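## Task

Get plate E01 lying flat and properly seated between the locators of plate nest N1, while plate E07 stays in plate nest N2 exactly as it sits now. E01 must stay put by itself, not because the robot is holding it; finish by opening the gripper and pulling the arm away.

## Robot and tools

ROBOT. Two FANUC CRX arms, left_arm and right_arm, each carrying a Robotiq two-finger gripper that opens to 140 mm. Base poses in the scene frame: left_arm at (+0.059, +0.362, 0) with quat_wxyz (+0.999, 0, 0, +0.043); right_arm at (+0.059, -0.430, 0) with quat_wxyz (+1.000, 0, 0, +0.010). Either arm may do the job; the idle one can be parked out of the way. The two arms must not collide or push on each other.

FRAME. One shared scene frame: origin on the table surface midway between the arms, +z up, +x away from the robot over the table, left_arm on the +y side. The arm names do not mean image left or right. On each gripper, the fingers extend along its +z axis and close along its y axis. end_effector_position is the spot between the pads when they are shut; closed fingertips stick out about 33 mm past it, open ones about 9 mm. Closing pushes the tips roughly 24 mm farther from the arm, so keep that clearance above surfaces. Reported hand positions can be off, more so when reaching far.

THE 20-NUMBER ROW. Every motion command is a single flat list of 20 numbers covering both arms, even if only one moves: left x, y, z (metres), qw, qx, qy, qz (w first), left gripper position, force_limit, speed; then the same ten for the right arm. x, y, z and the quaternion are an absolute pose for that gripper's end_effector_position and orientation in the scene frame, not an offset. The three gripper numbers each lie in [-1, 1]. position: +1 fully open (140 mm), about -0.8 pads touch, -1 squeeze until blocked. force_limit: about 14 N at -1, 60 N at 0, 107 N at +1. speed of finger gap: about 30 mm/s at -1, 140 at 0, 250 at +1. To hold an arm still, resend its exact last reported pose and its current gripper numbers (a 0 is a real command). To keep orientation, repeat the same target quaternion each time rather than copying a drifted reading.

execute_actions(actions): a list of actions; each action is a list of up to 15 rows, one row per 1/30 s step; a short action repeats its final row to fill 15 steps. An empty list just reports state and images. If a target lies over 0.6 m from the gripper's current spot along any of its own axes, that action is rejected for both arms; if the first action fails this or any action is malformed, nothing runs. Each step the commanded pose is clipped to within 70 mm and 16 degrees of the measured pose, so far targets take several actions.

move(target, speed, stop_force, blocking): target is one 20-number row as above. Straight-line paths lasting 0.5 to 10 s, ending together; speed 0.002 to 0.5 m/s (default 0.25), rotation capped at twice that in rad/s. Paths ignore obstacles and the other arm; grippers may lag, wander or overshoot speed, worst near full stretch. Finger numbers are applied at the start. stop_force (20 to 80 N, one value for both arms, not before 0.2 s of scene time) ends an arm's path when resisting force rises that much along its travel line; the arm backs up two steps and holds. Use it only with slow, non-rotating approaches, and omit it when lifting off something. Pressing can briefly exceed it. blocking=false returns after 0.5 s; cannot combine with stop_force; poll with wait(0) and don't send other motions until it ends. The result's move: line gives the ending (done, off_target, moving, held, fault, contact) and limits such as paced (pose clipped) or held (steps blocked), plus each gripper's distance from its target.

wait(seconds): 0 to 10; arms keep their last command. stop: brakes a running move (fingers keep going). zoom_image(camera, region): region [x0, y0, x1, y1] in pixels, at most 504 by 504. Cameras: cam_high, cam_low, cam_left_wrist, cam_right_wrist, all 672x504. read_manual(section): only "licences". finished_scene(scene): ends the current scene number; irreversible, so the goal must already hold.

RESULTS. State lines list each gripper's position and quaternion. object_status: 0 moving, 1 blocked while opening, 2 blocked while closing (a grip), 3 reached target or pads met. After closing with -1, confirm 2. position_measured is in counts: 3 open, 230 pads together. To squeeze harder while gripping, raise force_limit and switch position from -1 to -0.98 or back. "Hand target" is the pose the controller is currently chasing. "pose unreachable" means the clearance check altered that arm's command. HELD in step readings marks steps where an arm was held back. Flange force is the estimated external force (includes held weight; noisy; "no reading" near singular poses). MOTOR HOT warns of heat from holding loads; OVER-TEMPERATURE FAULT means brakes are set until cool.

AVOID. Joint load limits: 144 N m for waist, shoulder, elbow; 36 N m for forearm roll, wrist pitch, wrist roll; reaching one, or 150 N external force, freezes that arm for 10 s and drops the rest of the call. Arms are stiff, so commanding even slightly past a hard contact can fault; approach slowly. Held parts may get a brief tug, so grip firmly. Never drop parts, slam, shove hard, or knock anything off the table. Joint ranges (rad): waist ±3.491, shoulder ±3.140, elbow -1.187 to 4.328, forearm roll ±3.316, wrist pitch ±3.140, wrist roll ±3.927.

Each tool is called after "Emit:" by a JSON object that holds its "fn" and its "kwargs", one argument or row to a line.

## Session

Emit:
{"fn": "execute_actions", "kwargs": {
  "actions": []
}}

Scene clock: 0.00 s.
left_arm: end_effector_position=(+0.5558, +0.4060, +0.2695) position_measured=3 object_status=3 end_effector_quat_wxyz=(+0.001, +0.999, +0.045, -0.004) | right_arm: end_effector_position=(+0.3340, -0.6411, +0.1135) position_measured=3 object_status=3 end_effector_quat_wxyz=(+0.278, +0.012, +0.931, +0.236)
Joint positions: left_arm=[ 0.265  0.135  0.216  0.001 -1.659  1.308] | right_arm=[-1.093 -0.042 -0.365 -0.734 -1.46  -0.358]
Joint velocities: left_arm=[-0.    -0.    -0.001 -0.    -0.    -0.   ] | right_arm=[ 0.     0.     0.     0.     0.    -0.001]
Flange force (N, the push that the arm receives, along the gripper's own x y z axes): no reading
Hand target (left_arm): +0.556, +0.406, +0.269; +0.001, +0.999, +0.045, -0.004
Hand target (right_arm): +0.334, -0.641, +0.114; +0.278, +0.012, +0.931, +0.236

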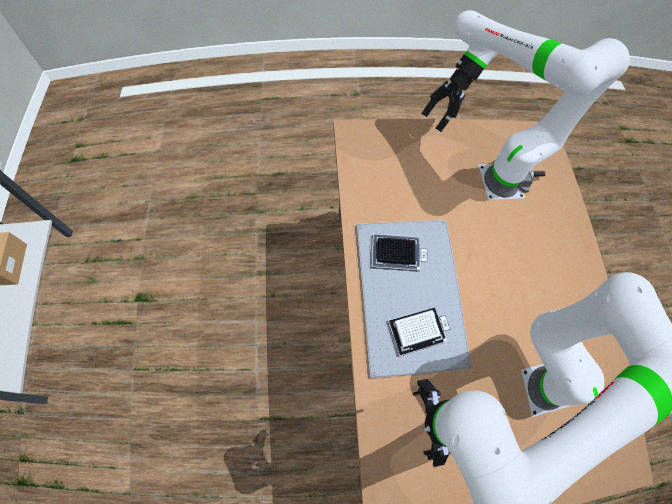

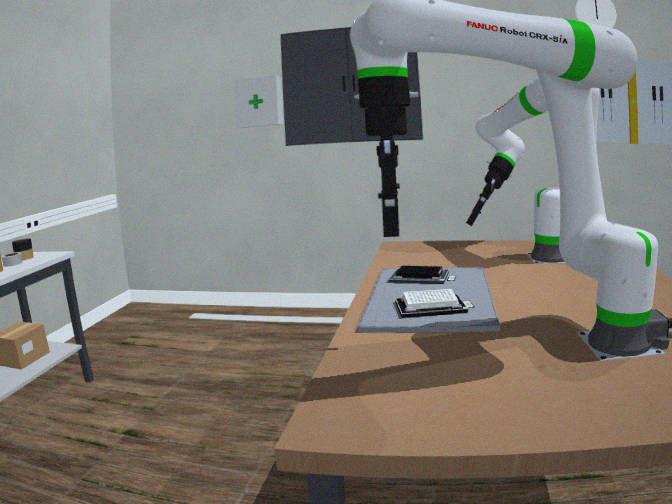

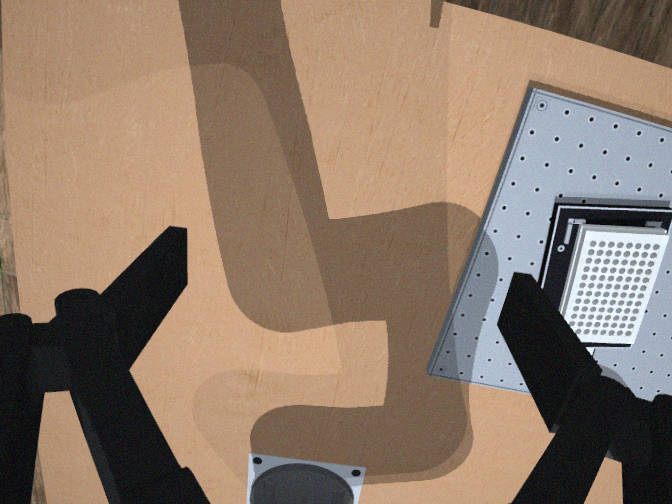

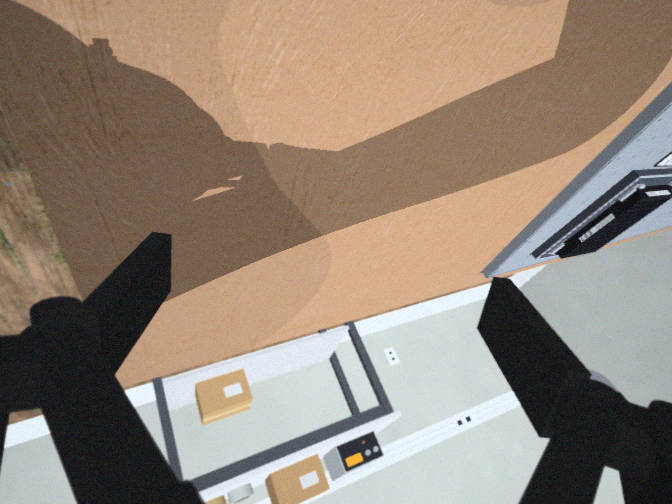

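Emit:
{"fn": "zoom_image", "kwargs": {
  "camera": "cam_high",
  "region": [340, 210, 490, 390]
}}

Emit:
{"fn": "zoom_image", "kwargs": {
  "camera": "cam_low",
  "region": [365, 255, 495, 335]
}}

Region (340, 210, 490, 390) of cam_high's 672x504 image, scaled by 2.800, with more detail than that image has.

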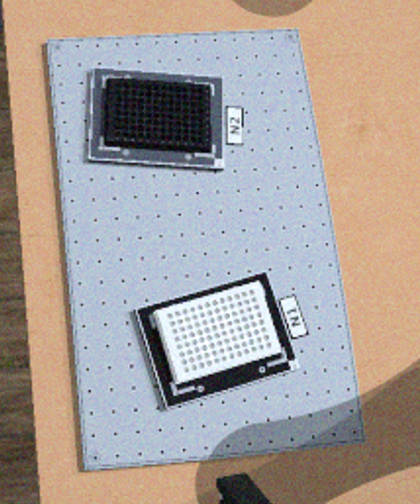

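Region (365, 255, 495, 335) of cam_low's 672x504 image, scaled by 3.877, with more detail than that image has; it fills the top 310 rows of this view, and the rest is white.

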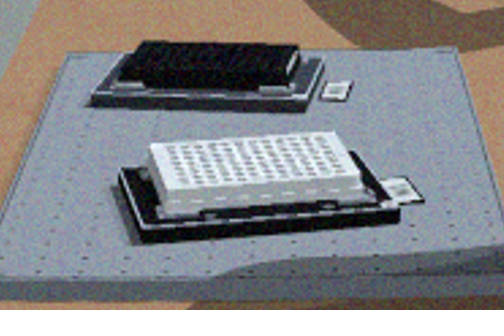

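Emit:
{"fn": "move", "kwargs": {
  "target": [0.475, 0.132, 0.22, 0.0, 0.9936, 0.1132, 0.0, 1, 0, 0.5, 0.3340, -0.6411, 0.1135, 0.278, 0.012, 0.931, 0.236, 1, 0, 0],
  "speed": 0.25
}}

Emit:
{"fn": "zoom_image", "kwargs": {
  "camera": "cam_left_wrist",
  "region": [240, 20, 510, 290]
}}

Scene clock: 13.10 s.
left_arm: end_effector_position=(+0.4752, +0.1328, +0.2200) position_measured=3 object_status=3 end_effector_quat_wxyz=(-0.002, +0.994, +0.113, -0.000) | right_arm: end_effector_position=(+0.3340, -0.6411, +0.1135) position_measured=3 object_status=3 end_effector_quat_wxyz=(+0.278, +0.012, +0.931, +0.236)
Joint positions: left_arm=[-0.316  0.069  0.029 -0.003 -1.533  2.027] | right_arm=[-1.094 -0.041 -0.365 -0.735 -1.461 -0.357]
Joint velocities: left_arm=[-0.004  0.002  0.003 -0.002  0.001  0.003] | right_arm=[-0. -0. -0.  0. -0.  0.]
Flange force (N, the push that the arm receives, along the gripper's own x y z axes): left_arm=[0.9 0.0 1.0] | right_arm=[3.5 -4.3 -4.9]
Hand target (left_arm): +0.475, +0.133, +0.220; -0.002, +0.994, +0.113, -0.000
Hand target (right_arm): +0.334, -0.641, +0.113; +0.278, +0.012, +0.931, +0.236
Off the commanded pose (left_arm): 0.001 m, 0 deg.
Off the commanded pose (right_arm): 0.000 m, 0 deg.
move: done

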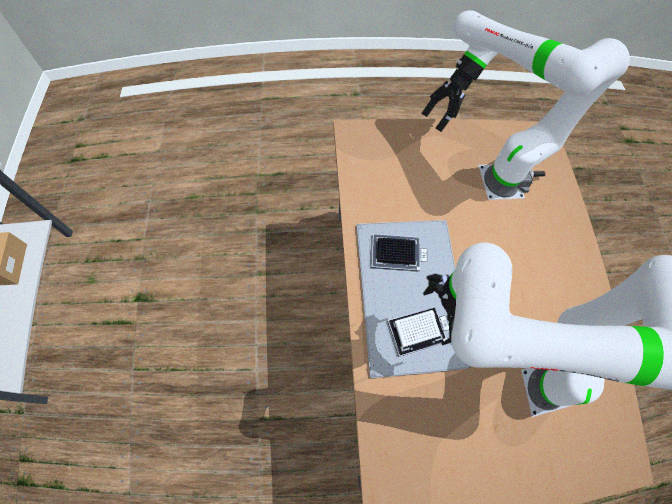

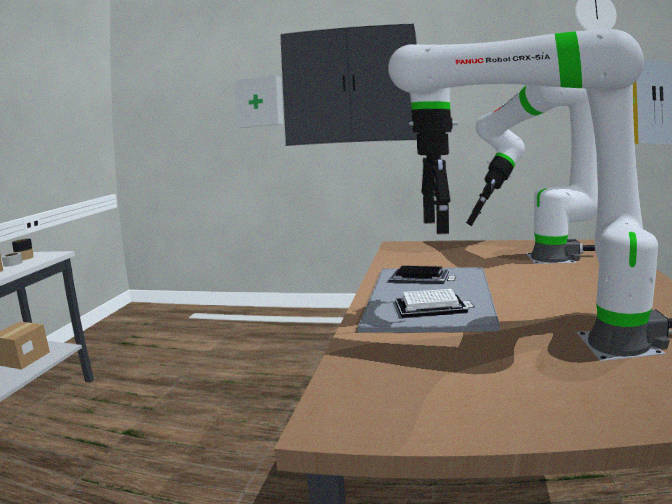

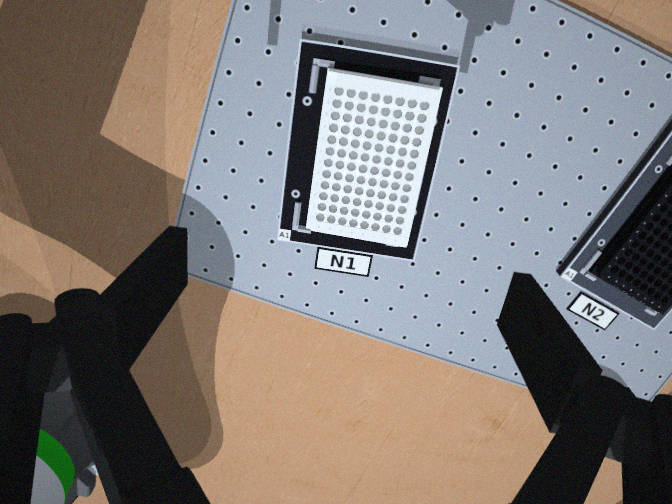

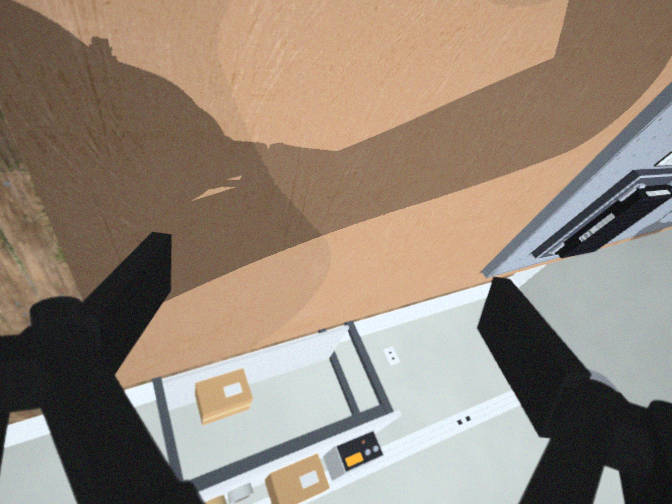

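Region (240, 20, 510, 290) of cam_left_wrist's 672x504 image, scaled by 1.867, with more detail than that image has.

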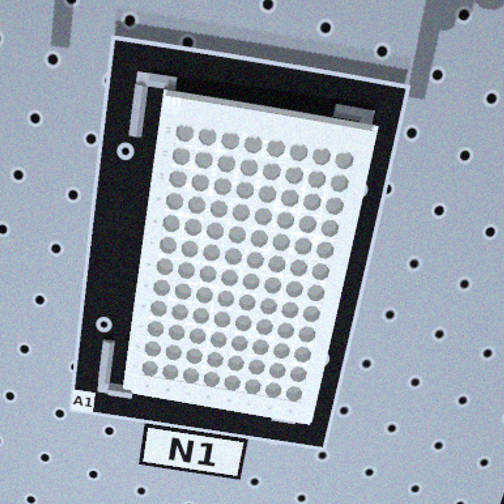

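Emit:
{"fn": "move", "kwargs": {
  "target": [0.4886, 0.1395, 0.065, 0.0, 0.9936, 0.1132, 0.0, 1, 0, 0.5, 0.3340, -0.6411, 0.1135, 0.278, 0.012, 0.931, 0.236, 1, 0, 0],
  "speed": 0.15
}}

Emit:
{"fn": "zoom_image", "kwargs": {
  "camera": "cam_low",
  "region": [375, 250, 495, 330]
}}

Scene clock: 38.27 s.
left_arm: end_effector_position=(+0.4880, +0.1396, +0.0652) position_measured=3 object_status=3 end_effector_quat_wxyz=(+0.000, +0.994, +0.113, +0.000) | right_arm: end_effector_position=(+0.3340, -0.6411, +0.1135) position_measured=3 object_status=3 end_effector_quat_wxyz=(+0.278, +0.012, +0.931, +0.236)
Joint positions: left_arm=[-0.293  0.169 -0.231  0.    -1.171  2.004] | right_arm=[-1.094 -0.041 -0.365 -0.735 -1.461 -0.357]
Joint velocities: left_arm=[ 0.     0.001 -0.     0.001  0.003  0.001] | right_arm=[-0.001  0.     0.    -0.001  0.    -0.002]
Flange force (N, the push that the arm receives, along the gripper's own x y z axes): left_arm=[0.7 -0.6 3.0] | right_arm=[4.3 -4.9 -4.8]
Hand target (left_arm): +0.488, +0.140, +0.065; +0.000, +0.994, +0.113, +0.000
Hand target (right_arm): +0.334, -0.641, +0.114; +0.278, +0.012, +0.931, +0.236
Off the commanded pose (left_arm): 0.001 m, 0 deg.
Off the commanded pose (right_arm): 0.000 m, 0 deg.
move: done

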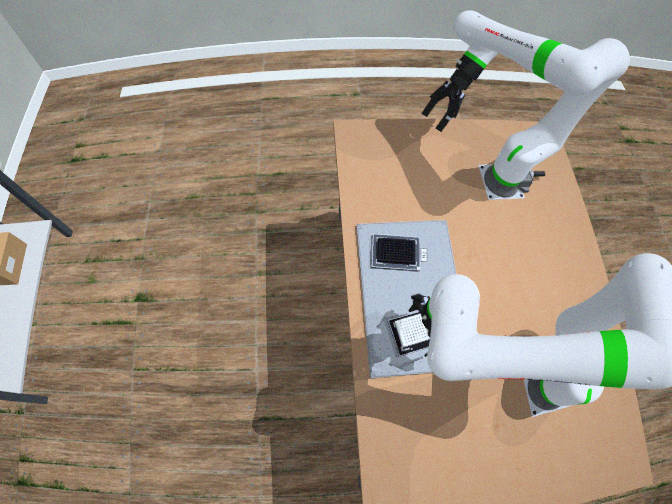

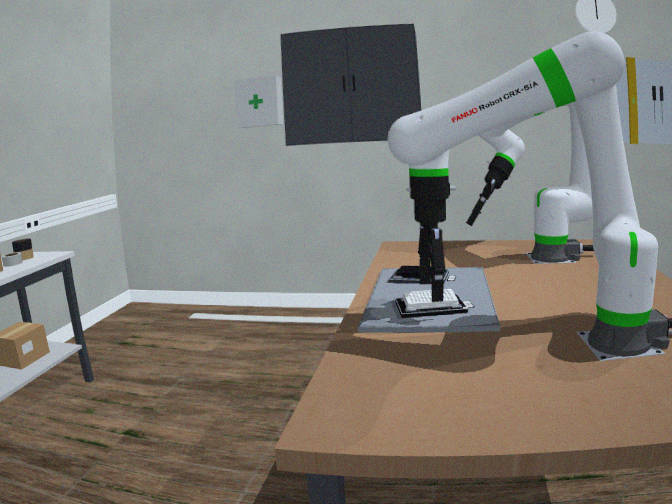

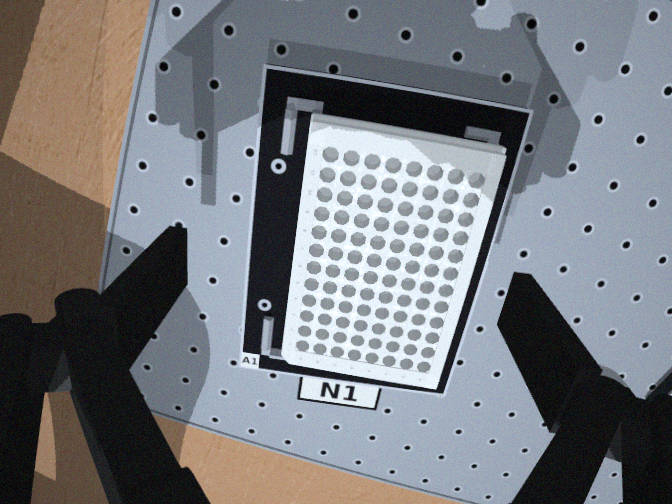

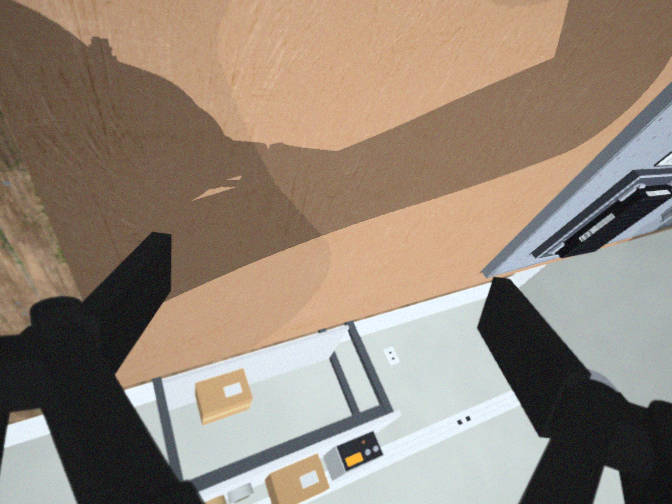

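Region (375, 250, 495, 330) of cam_low's 672x504 image, scaled by 4.200, with more detail than that image has.

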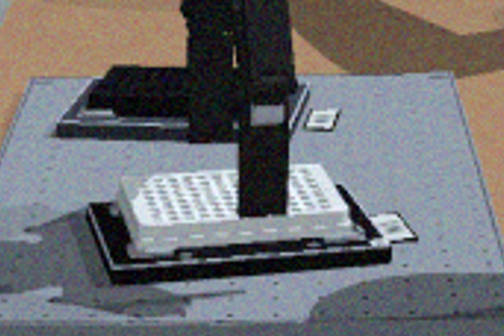

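Emit:
{"fn": "move", "kwargs": {
  "target": [0.4872, 0.1453, 0.044, 0.0, 0.9936, 0.1132, 0.0, 1, 0, 0.5, 0.3340, -0.6411, 0.1135, 0.278, 0.012, 0.931, 0.236, 1, 0, 0],
  "speed": 0.03
}}

Emit:
{"fn": "zoom_image", "kwargs": {
  "camera": "cam_low",
  "region": [375, 250, 495, 330]
}}

Scene clock: 45.50 s.
left_arm: end_effector_position=(+0.4871, +0.1453, +0.0441) position_measured=3 object_status=3 end_effector_quat_wxyz=(+0.000, +0.994, +0.113, +0.000) | right_arm: end_effector_position=(+0.3340, -0.6411, +0.1135) position_measured=3 object_status=3 end_effector_quat_wxyz=(+0.278, +0.012, +0.931, +0.236)
Joint positions: left_arm=[-0.282  0.183 -0.268  0.    -1.12   1.993] | right_arm=[-1.094 -0.041 -0.365 -0.735 -1.461 -0.357]
Joint velocities: left_arm=[ 0.     0.001 -0.003 -0.001  0.003 -0.001] | right_arm=[ 0.    -0.    -0.    -0.001 -0.    -0.001]
Flange force (N, the push that the arm receives, along the gripper's own x y z axes): left_arm=[3.1 -0.3 3.0] | right_arm=[4.4 -3.6 -4.3]
Hand target (left_arm): +0.487, +0.145, +0.044; +0.000, +0.994, +0.113, -0.000
Hand target (right_arm): +0.334, -0.641, +0.114; +0.278, +0.012, +0.931, +0.236
Off the commanded pose (left_arm): 0.000 m, 0 deg.
Off the commanded pose (right_arm): 0.000 m, 0 deg.
move: done

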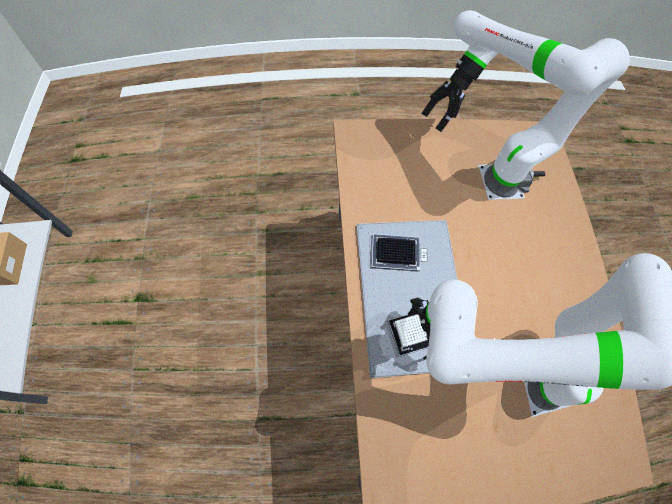

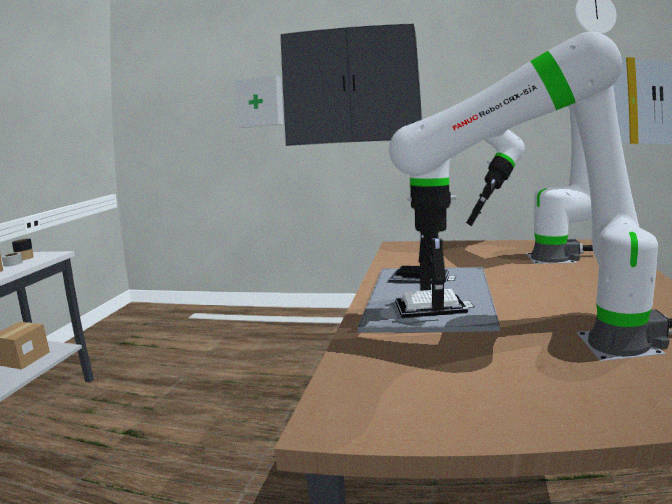

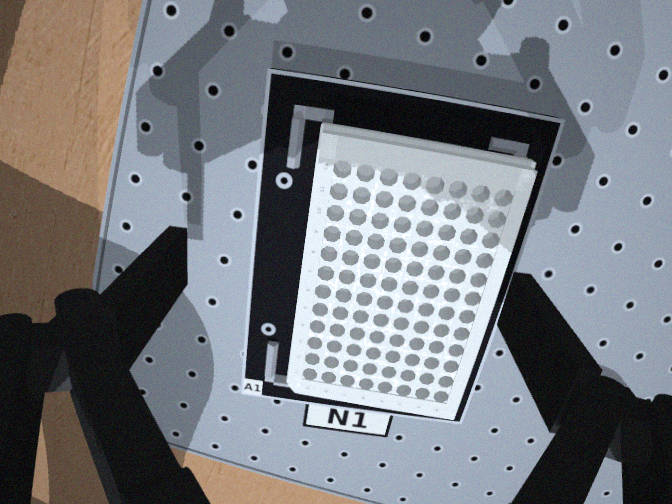

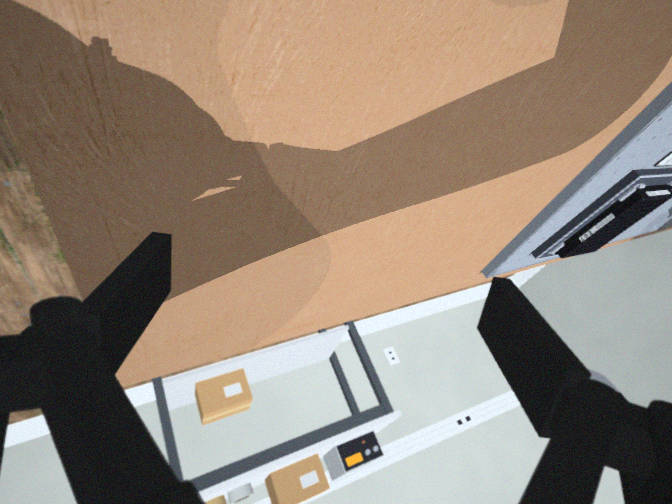

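Region (375, 250, 495, 330) of cam_low's 672x504 image, scaled by 4.200, with more detail than that image has.

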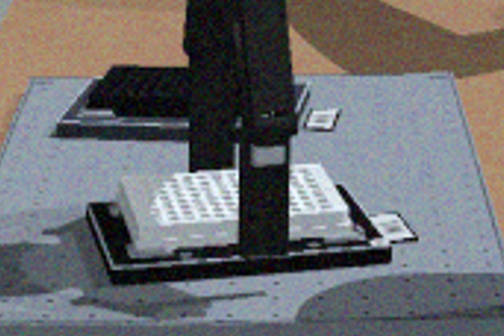

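Emit:
{"fn": "move", "kwargs": {
  "target": [0.48495, 0.15504, 0.044, 0.0, 0.9936, 0.1132, 0.0, 1, 0, 0.5, 0.3340, -0.6411, 0.1135, 0.278, 0.012, 0.931, 0.236, 1, 0, 0],
  "speed": 0.006,
  "stop_force": 20
}}

Emit:
{"fn": "zoom_image", "kwargs": {
  "camera": "cam_left_wrist",
  "region": [240, 60, 620, 450]
}}

Scene clock: 53.00 s.
left_arm: end_effector_position=(+0.4849, +0.1550, +0.0440) position_measured=3 object_status=3 end_effector_quat_wxyz=(+0.000, +0.994, +0.113, -0.000) | right_arm: end_effector_position=(+0.3340, -0.6411, +0.1135) position_measured=3 object_status=3 end_effector_quat_wxyz=(+0.278, +0.012, +0.931, +0.236)
Joint positions: left_arm=[-0.262  0.169 -0.285  0.    -1.117  1.973] | right_arm=[-1.094 -0.041 -0.365 -0.735 -1.461 -0.357]
Joint velocities: left_arm=[ 0.001 -0.    -0.001  0.     0.    -0.001] | right_arm=[ 0.    -0.     0.    -0.001 -0.001  0.001]
Flange force (N, the push that the arm receives, along the gripper's own x y z axes): left_arm=[3.6 2.9 0.5] | right_arm=[4.6 -4.9 -4.9]
Hand target (left_arm): +0.485, +0.155, +0.044; +0.000, +0.994, +0.113, -0.000
Hand target (right_arm): +0.334, -0.641, +0.114; +0.278, +0.012, +0.931, +0.236
Off the commanded pose (left_arm): 0.000 m, 0 deg.
Off the commanded pose (right_arm): 0.000 m, 0 deg.
move: done

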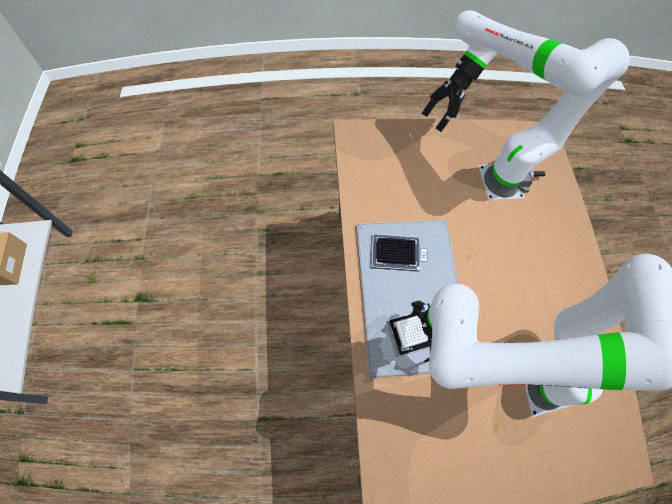

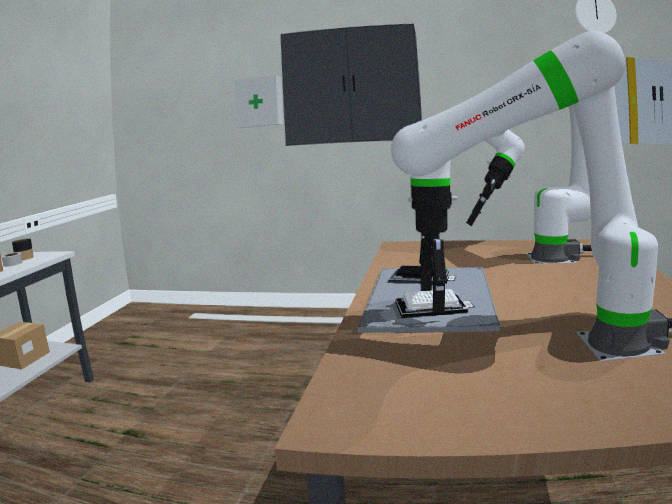

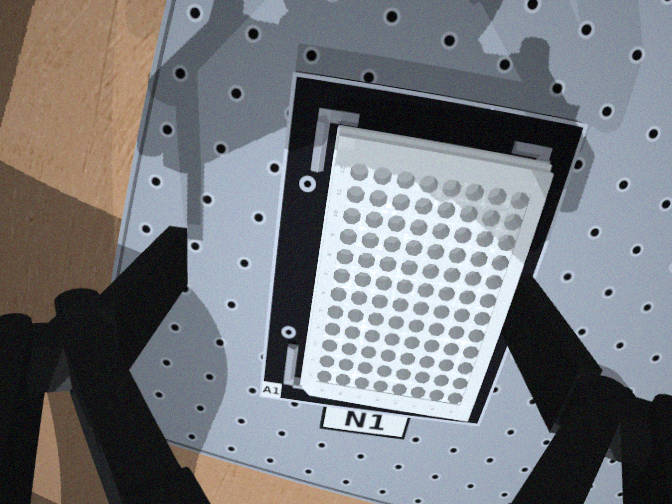

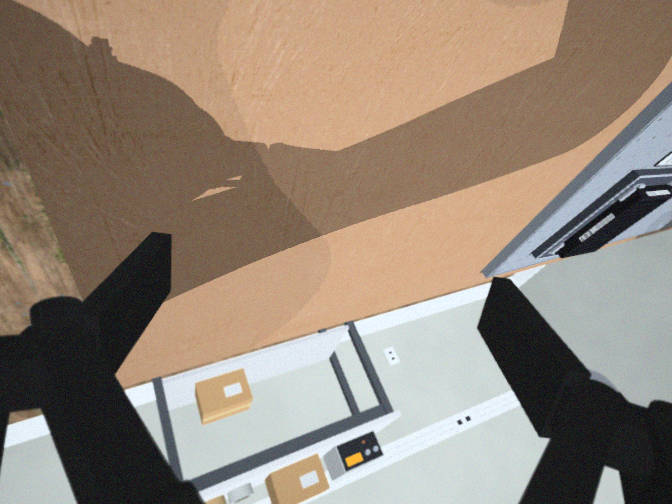

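Region (240, 60, 620, 450) of cam_left_wrist's 672x504 image, scaled by 1.292, with more detail than that image has; it fills the left 491 columns of this view, and the rest is white.

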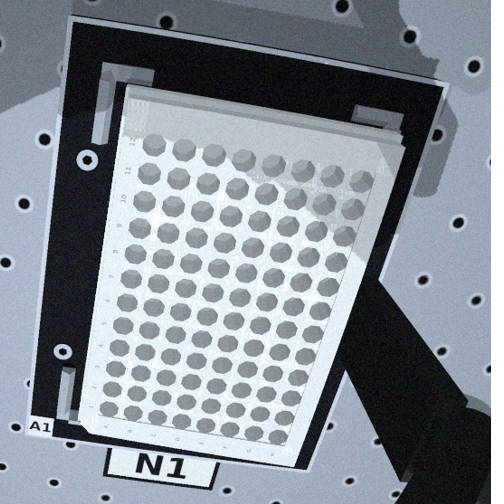

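Emit:
{"fn": "move", "kwargs": {
  "target": [0.48427, 0.15796, 0.044, 0.0, 0.9936, 0.1132, 0.0, 1, 0, 0.5, 0.3340, -0.6411, 0.1135, 0.278, 0.012, 0.931, 0.236, 1, 0, 0],
  "speed": 0.003,
  "stop_force": 20
}}

Emit:
{"fn": "zoom_image", "kwargs": {
  "camera": "cam_left_wrist",
  "region": [240, 60, 620, 450]
}}

Emit:
{"fn": "zoom_image", "kwargs": {
  "camera": "cam_low",
  "region": [375, 250, 495, 330]
}}

Scene clock: 59.07 s.
left_arm: end_effector_position=(+0.4843, +0.1579, +0.0440) position_measured=3 object_status=3 end_effector_quat_wxyz=(+0.000, +0.994, +0.113, -0.000) | right_arm: end_effector_position=(+0.3340, -0.6411, +0.1135) position_measured=3 object_status=3 end_effector_quat_wxyz=(+0.278, +0.012, +0.931, +0.236)
Joint positions: left_arm=[-0.256  0.164 -0.291  0.    -1.116  1.967] | right_arm=[-1.094 -0.041 -0.365 -0.735 -1.461 -0.357]
Joint velocities: left_arm=[ 0.    -0.    -0.001 -0.     0.    -0.001] | right_arm=[ 0.002 -0.    -0.    -0.001  0.001 -0.   ]
Flange force (N, the push that the arm receives, along the gripper's own x y z axes): left_arm=[2.4 -0.3 3.0] | right_arm=[5.1 -4.7 -5.1]
Hand target (left_arm): +0.484, +0.158, +0.044; +0.000, +0.994, +0.113, -0.000
Hand target (right_arm): +0.334, -0.641, +0.114; +0.278, +0.012, +0.931, +0.236
Off the commanded pose (left_arm): 0.000 m, 0 deg.
Off the commanded pose (right_arm): 0.000 m, 0 deg.
move: done

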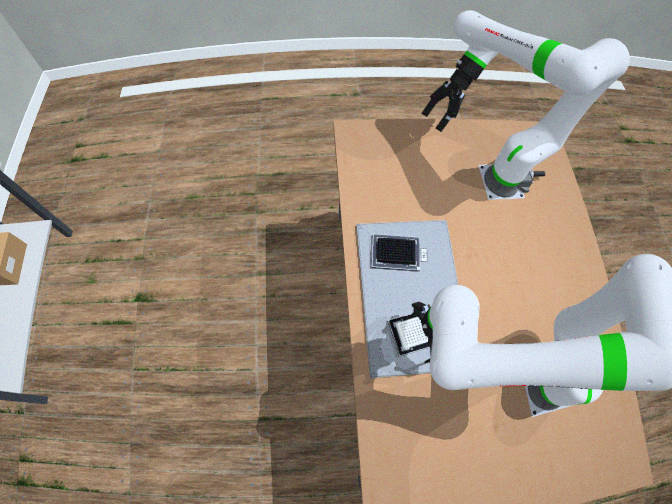

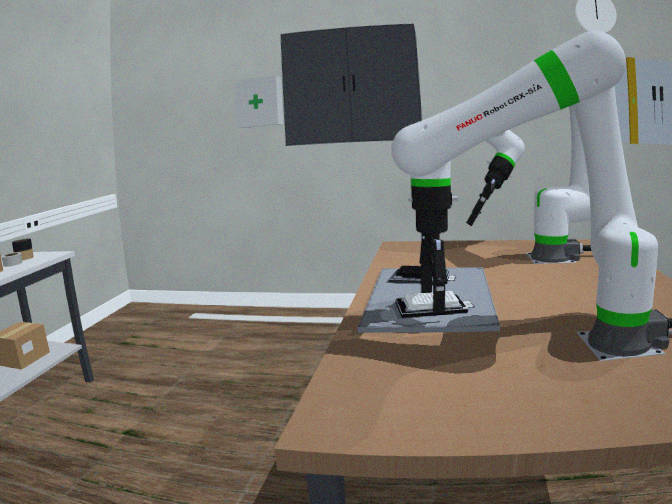

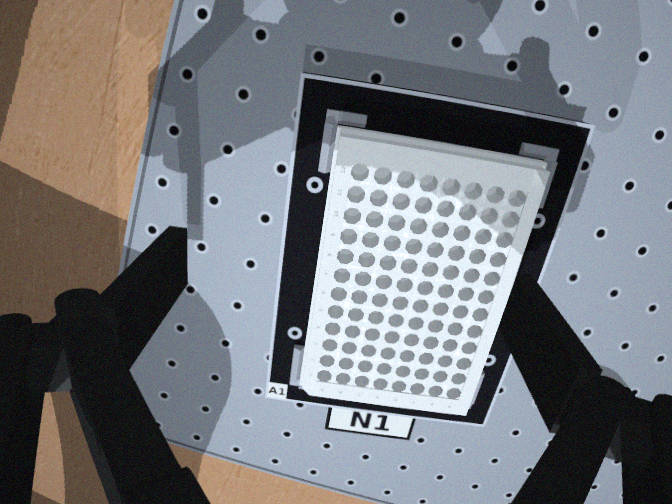

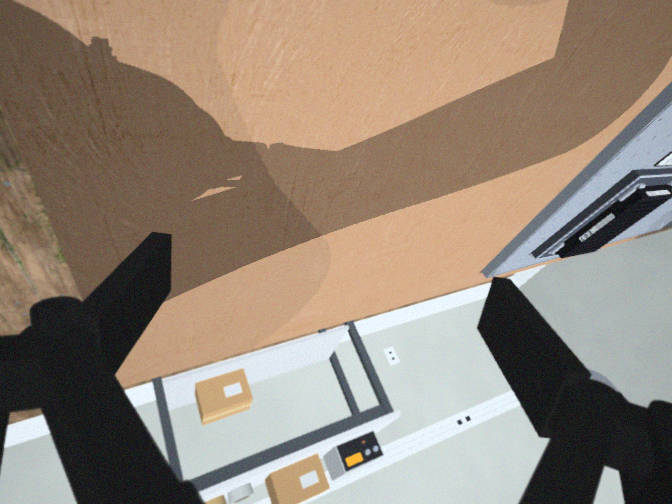

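Region (240, 60, 620, 450) of cam_left_wrist's 672x504 image, scaled by 1.292, with more detail than that image has; it fills the left 491 columns of this view, and the rest is white.

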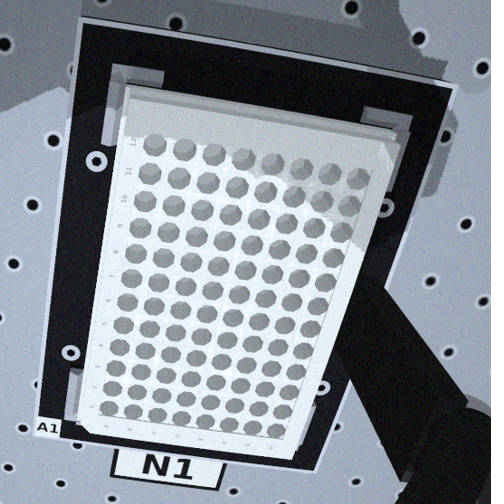

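Region (375, 250, 495, 330) of cam_low's 672x504 image, scaled by 4.200, with more detail than that image has.

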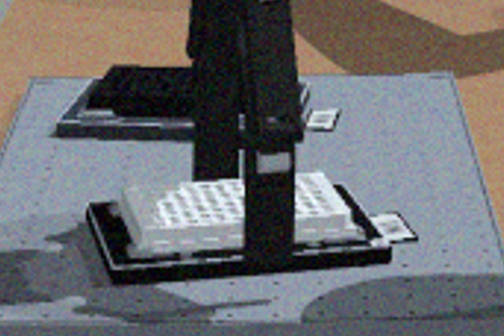

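Emit:
{"fn": "move", "kwargs": {
  "target": [0.4865, 0.1482, 0.065, 0.0, 0.9936, 0.1132, 0.0, 1, 0, 0.5, 0.3340, -0.6411, 0.1135, 0.278, 0.012, 0.931, 0.236, 1, 0, 0],
  "speed": 0.05
}}

Emit:
{"fn": "move", "kwargs": {
  "target": [0.475, 0.132, 0.22, 0.0, 0.9936, 0.1132, 0.0, 1, 0, 0.5, 0.3340, -0.6411, 0.1135, 0.278, 0.012, 0.931, 0.236, 1, 0, 0],
  "speed": 0.2
}}

Emit:
{"fn": "zoom_image", "kwargs": {
  "camera": "cam_left_wrist",
  "region": [240, 20, 510, 290]
}}

Emit:
{"fn": "zoom_image", "kwargs": {
  "camera": "cam_low",
  "region": [375, 255, 485, 330]
}}

Scene clock: 64.77 s.
left_arm: end_effector_position=(+0.4866, +0.1482, +0.0649) position_measured=3 object_status=3 end_effector_quat_wxyz=(+0.000, +0.994, +0.113, -0.000) | right_arm: end_effector_position=(+0.3340, -0.6411, +0.1135) position_measured=3 object_status=3 end_effector_quat_wxyz=(+0.278, +0.012, +0.931, +0.236)
Joint positions: left_arm=[-0.276  0.158 -0.245  0.    -1.168  1.987] | right_arm=[-1.094 -0.041 -0.365 -0.735 -1.461 -0.357]
Joint velocities: left_arm=[-0.001 -0.     0.003  0.002 -0.003  0.002] | right_arm=[-0.002  0.    -0.     0.001 -0.    -0.001]
Flange force (N, the push that the arm receives, along the gripper's own x y z axes): left_arm=[5.5 1.8 1.9] | right_arm=[4.5 -3.8 -4.5]
Hand target (left_arm): +0.487, +0.148, +0.065; -0.000, +0.994, +0.113, +0.000
Hand target (right_arm): +0.334, -0.641, +0.114; +0.278, +0.012, +0.931, +0.236
Off the commanded pose (left_arm): 0.000 m, 0 deg.
Off the commanded pose (right_arm): 0.000 m, 0 deg.
move: done

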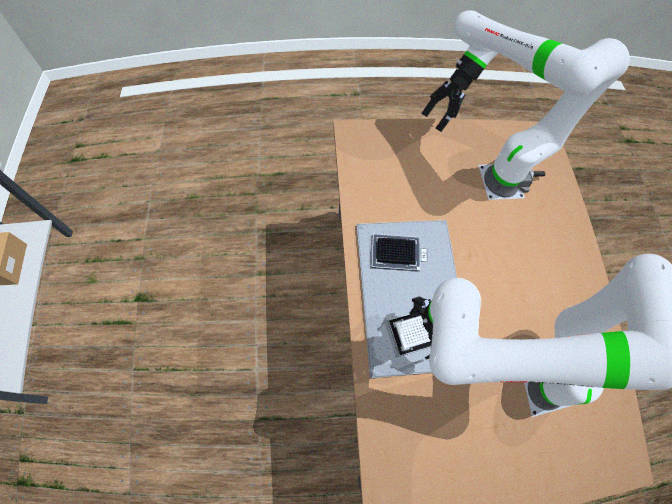

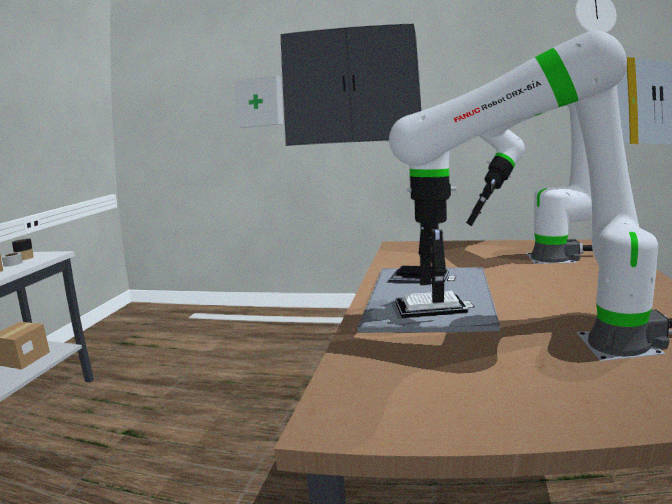

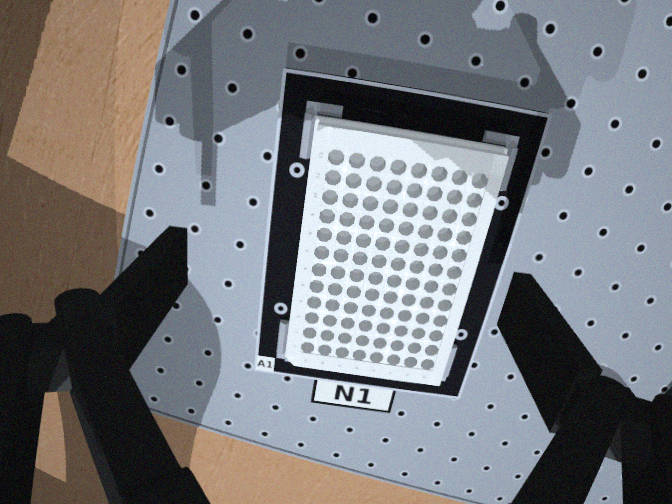

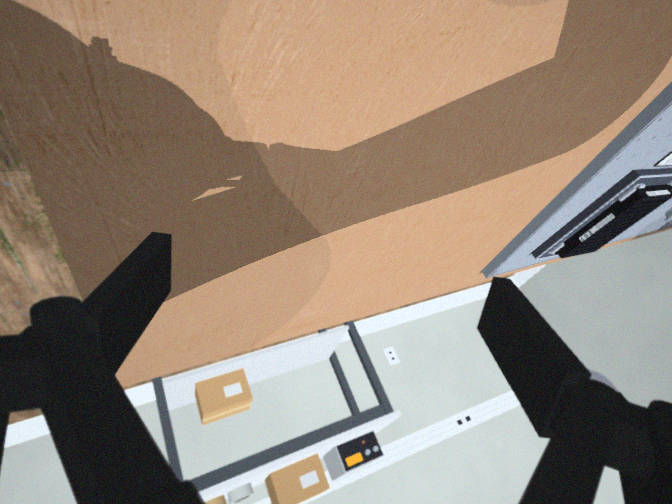

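Scene clock: 66.00 s.
left_arm: end_effector_position=(+0.4756, +0.1319, +0.2199) position_measured=3 object_status=3 end_effector_quat_wxyz=(-0.000, +0.994, +0.113, +0.000) | right_arm: end_effector_position=(+0.3340, -0.6411, +0.1135) position_measured=3 object_status=3 end_effector_quat_wxyz=(+0.278, +0.012, +0.931, +0.236)
Joint positions: left_arm=[-0.316  0.069  0.028 -0.    -1.53   2.026] | right_arm=[-1.094 -0.041 -0.365 -0.735 -1.461 -0.357]
Joint velocities: left_arm=[-0.001  0.002  0.004 -0.001 -0.003  0.   ] | right_arm=[-0.001  0.     0.     0.     0.    -0.   ]
Flange force (N, the push that the arm receives, along the gripper's own x y z axes): left_arm=[3.7 2.0 1.3] | right_arm=[3.6 -2.2 -3.7]
Hand target (left_arm): +0.476, +0.132, +0.220; -0.000, +0.994, +0.113, +0.000
Hand target (right_arm): +0.334, -0.641, +0.114; +0.278, +0.012, +0.931, +0.236
Off the commanded pose (left_arm): 0.001 m, 0 deg.
Off the commanded pose (right_arm): 0.000 m, 0 deg.
move: done

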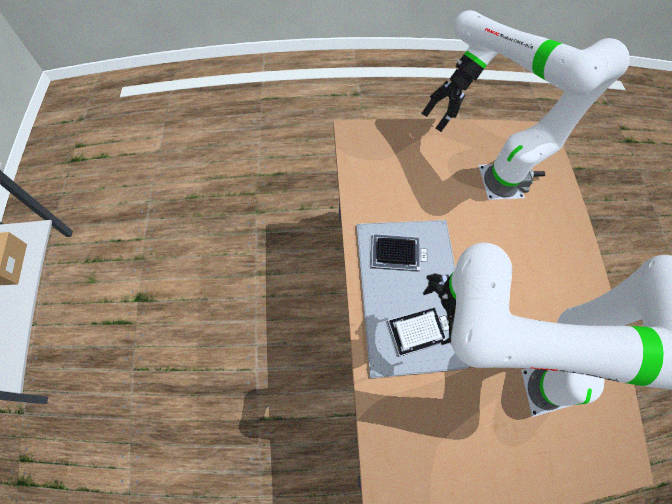

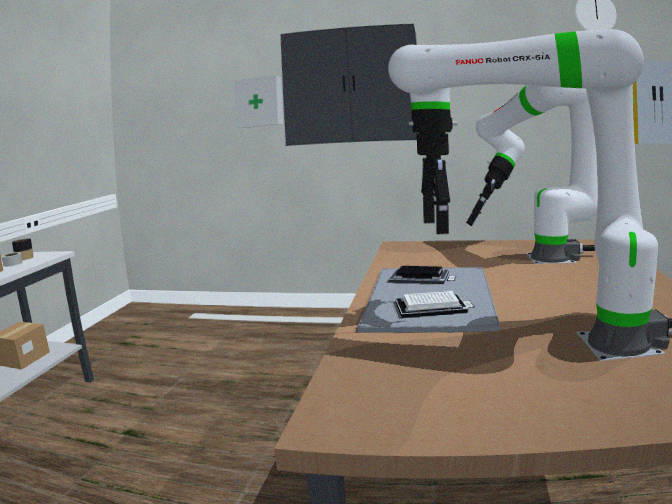

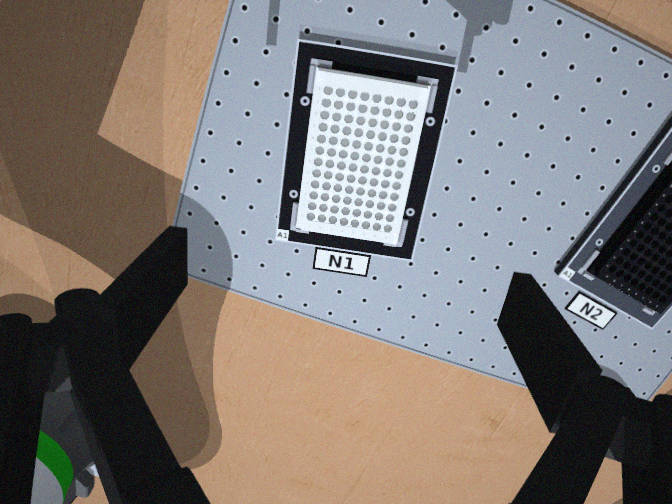

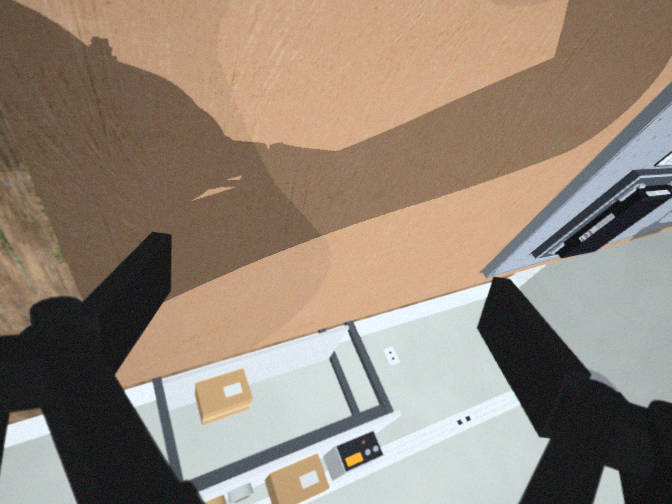

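Region (240, 20, 510, 290) of cam_left_wrist's 672x504 image, scaled by 1.867, with more detail than that image has.

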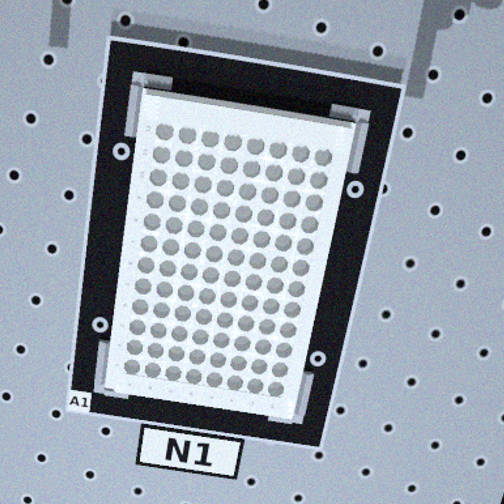

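Region (375, 255, 485, 330) of cam_low's 672x504 image, scaled by 4.582, with more detail than that image has; it fills the top 344 rows of this view, and the rest is white.

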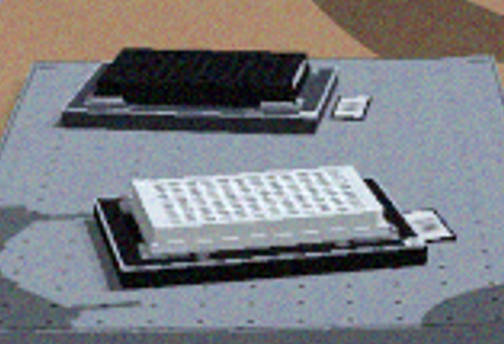

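The plate is seated flat inside all four locators and the arm is clear.

Emit:
{"fn": "finished_scene", "kwargs": {
  "scene": 2
}}

The scene is finished: the task was done.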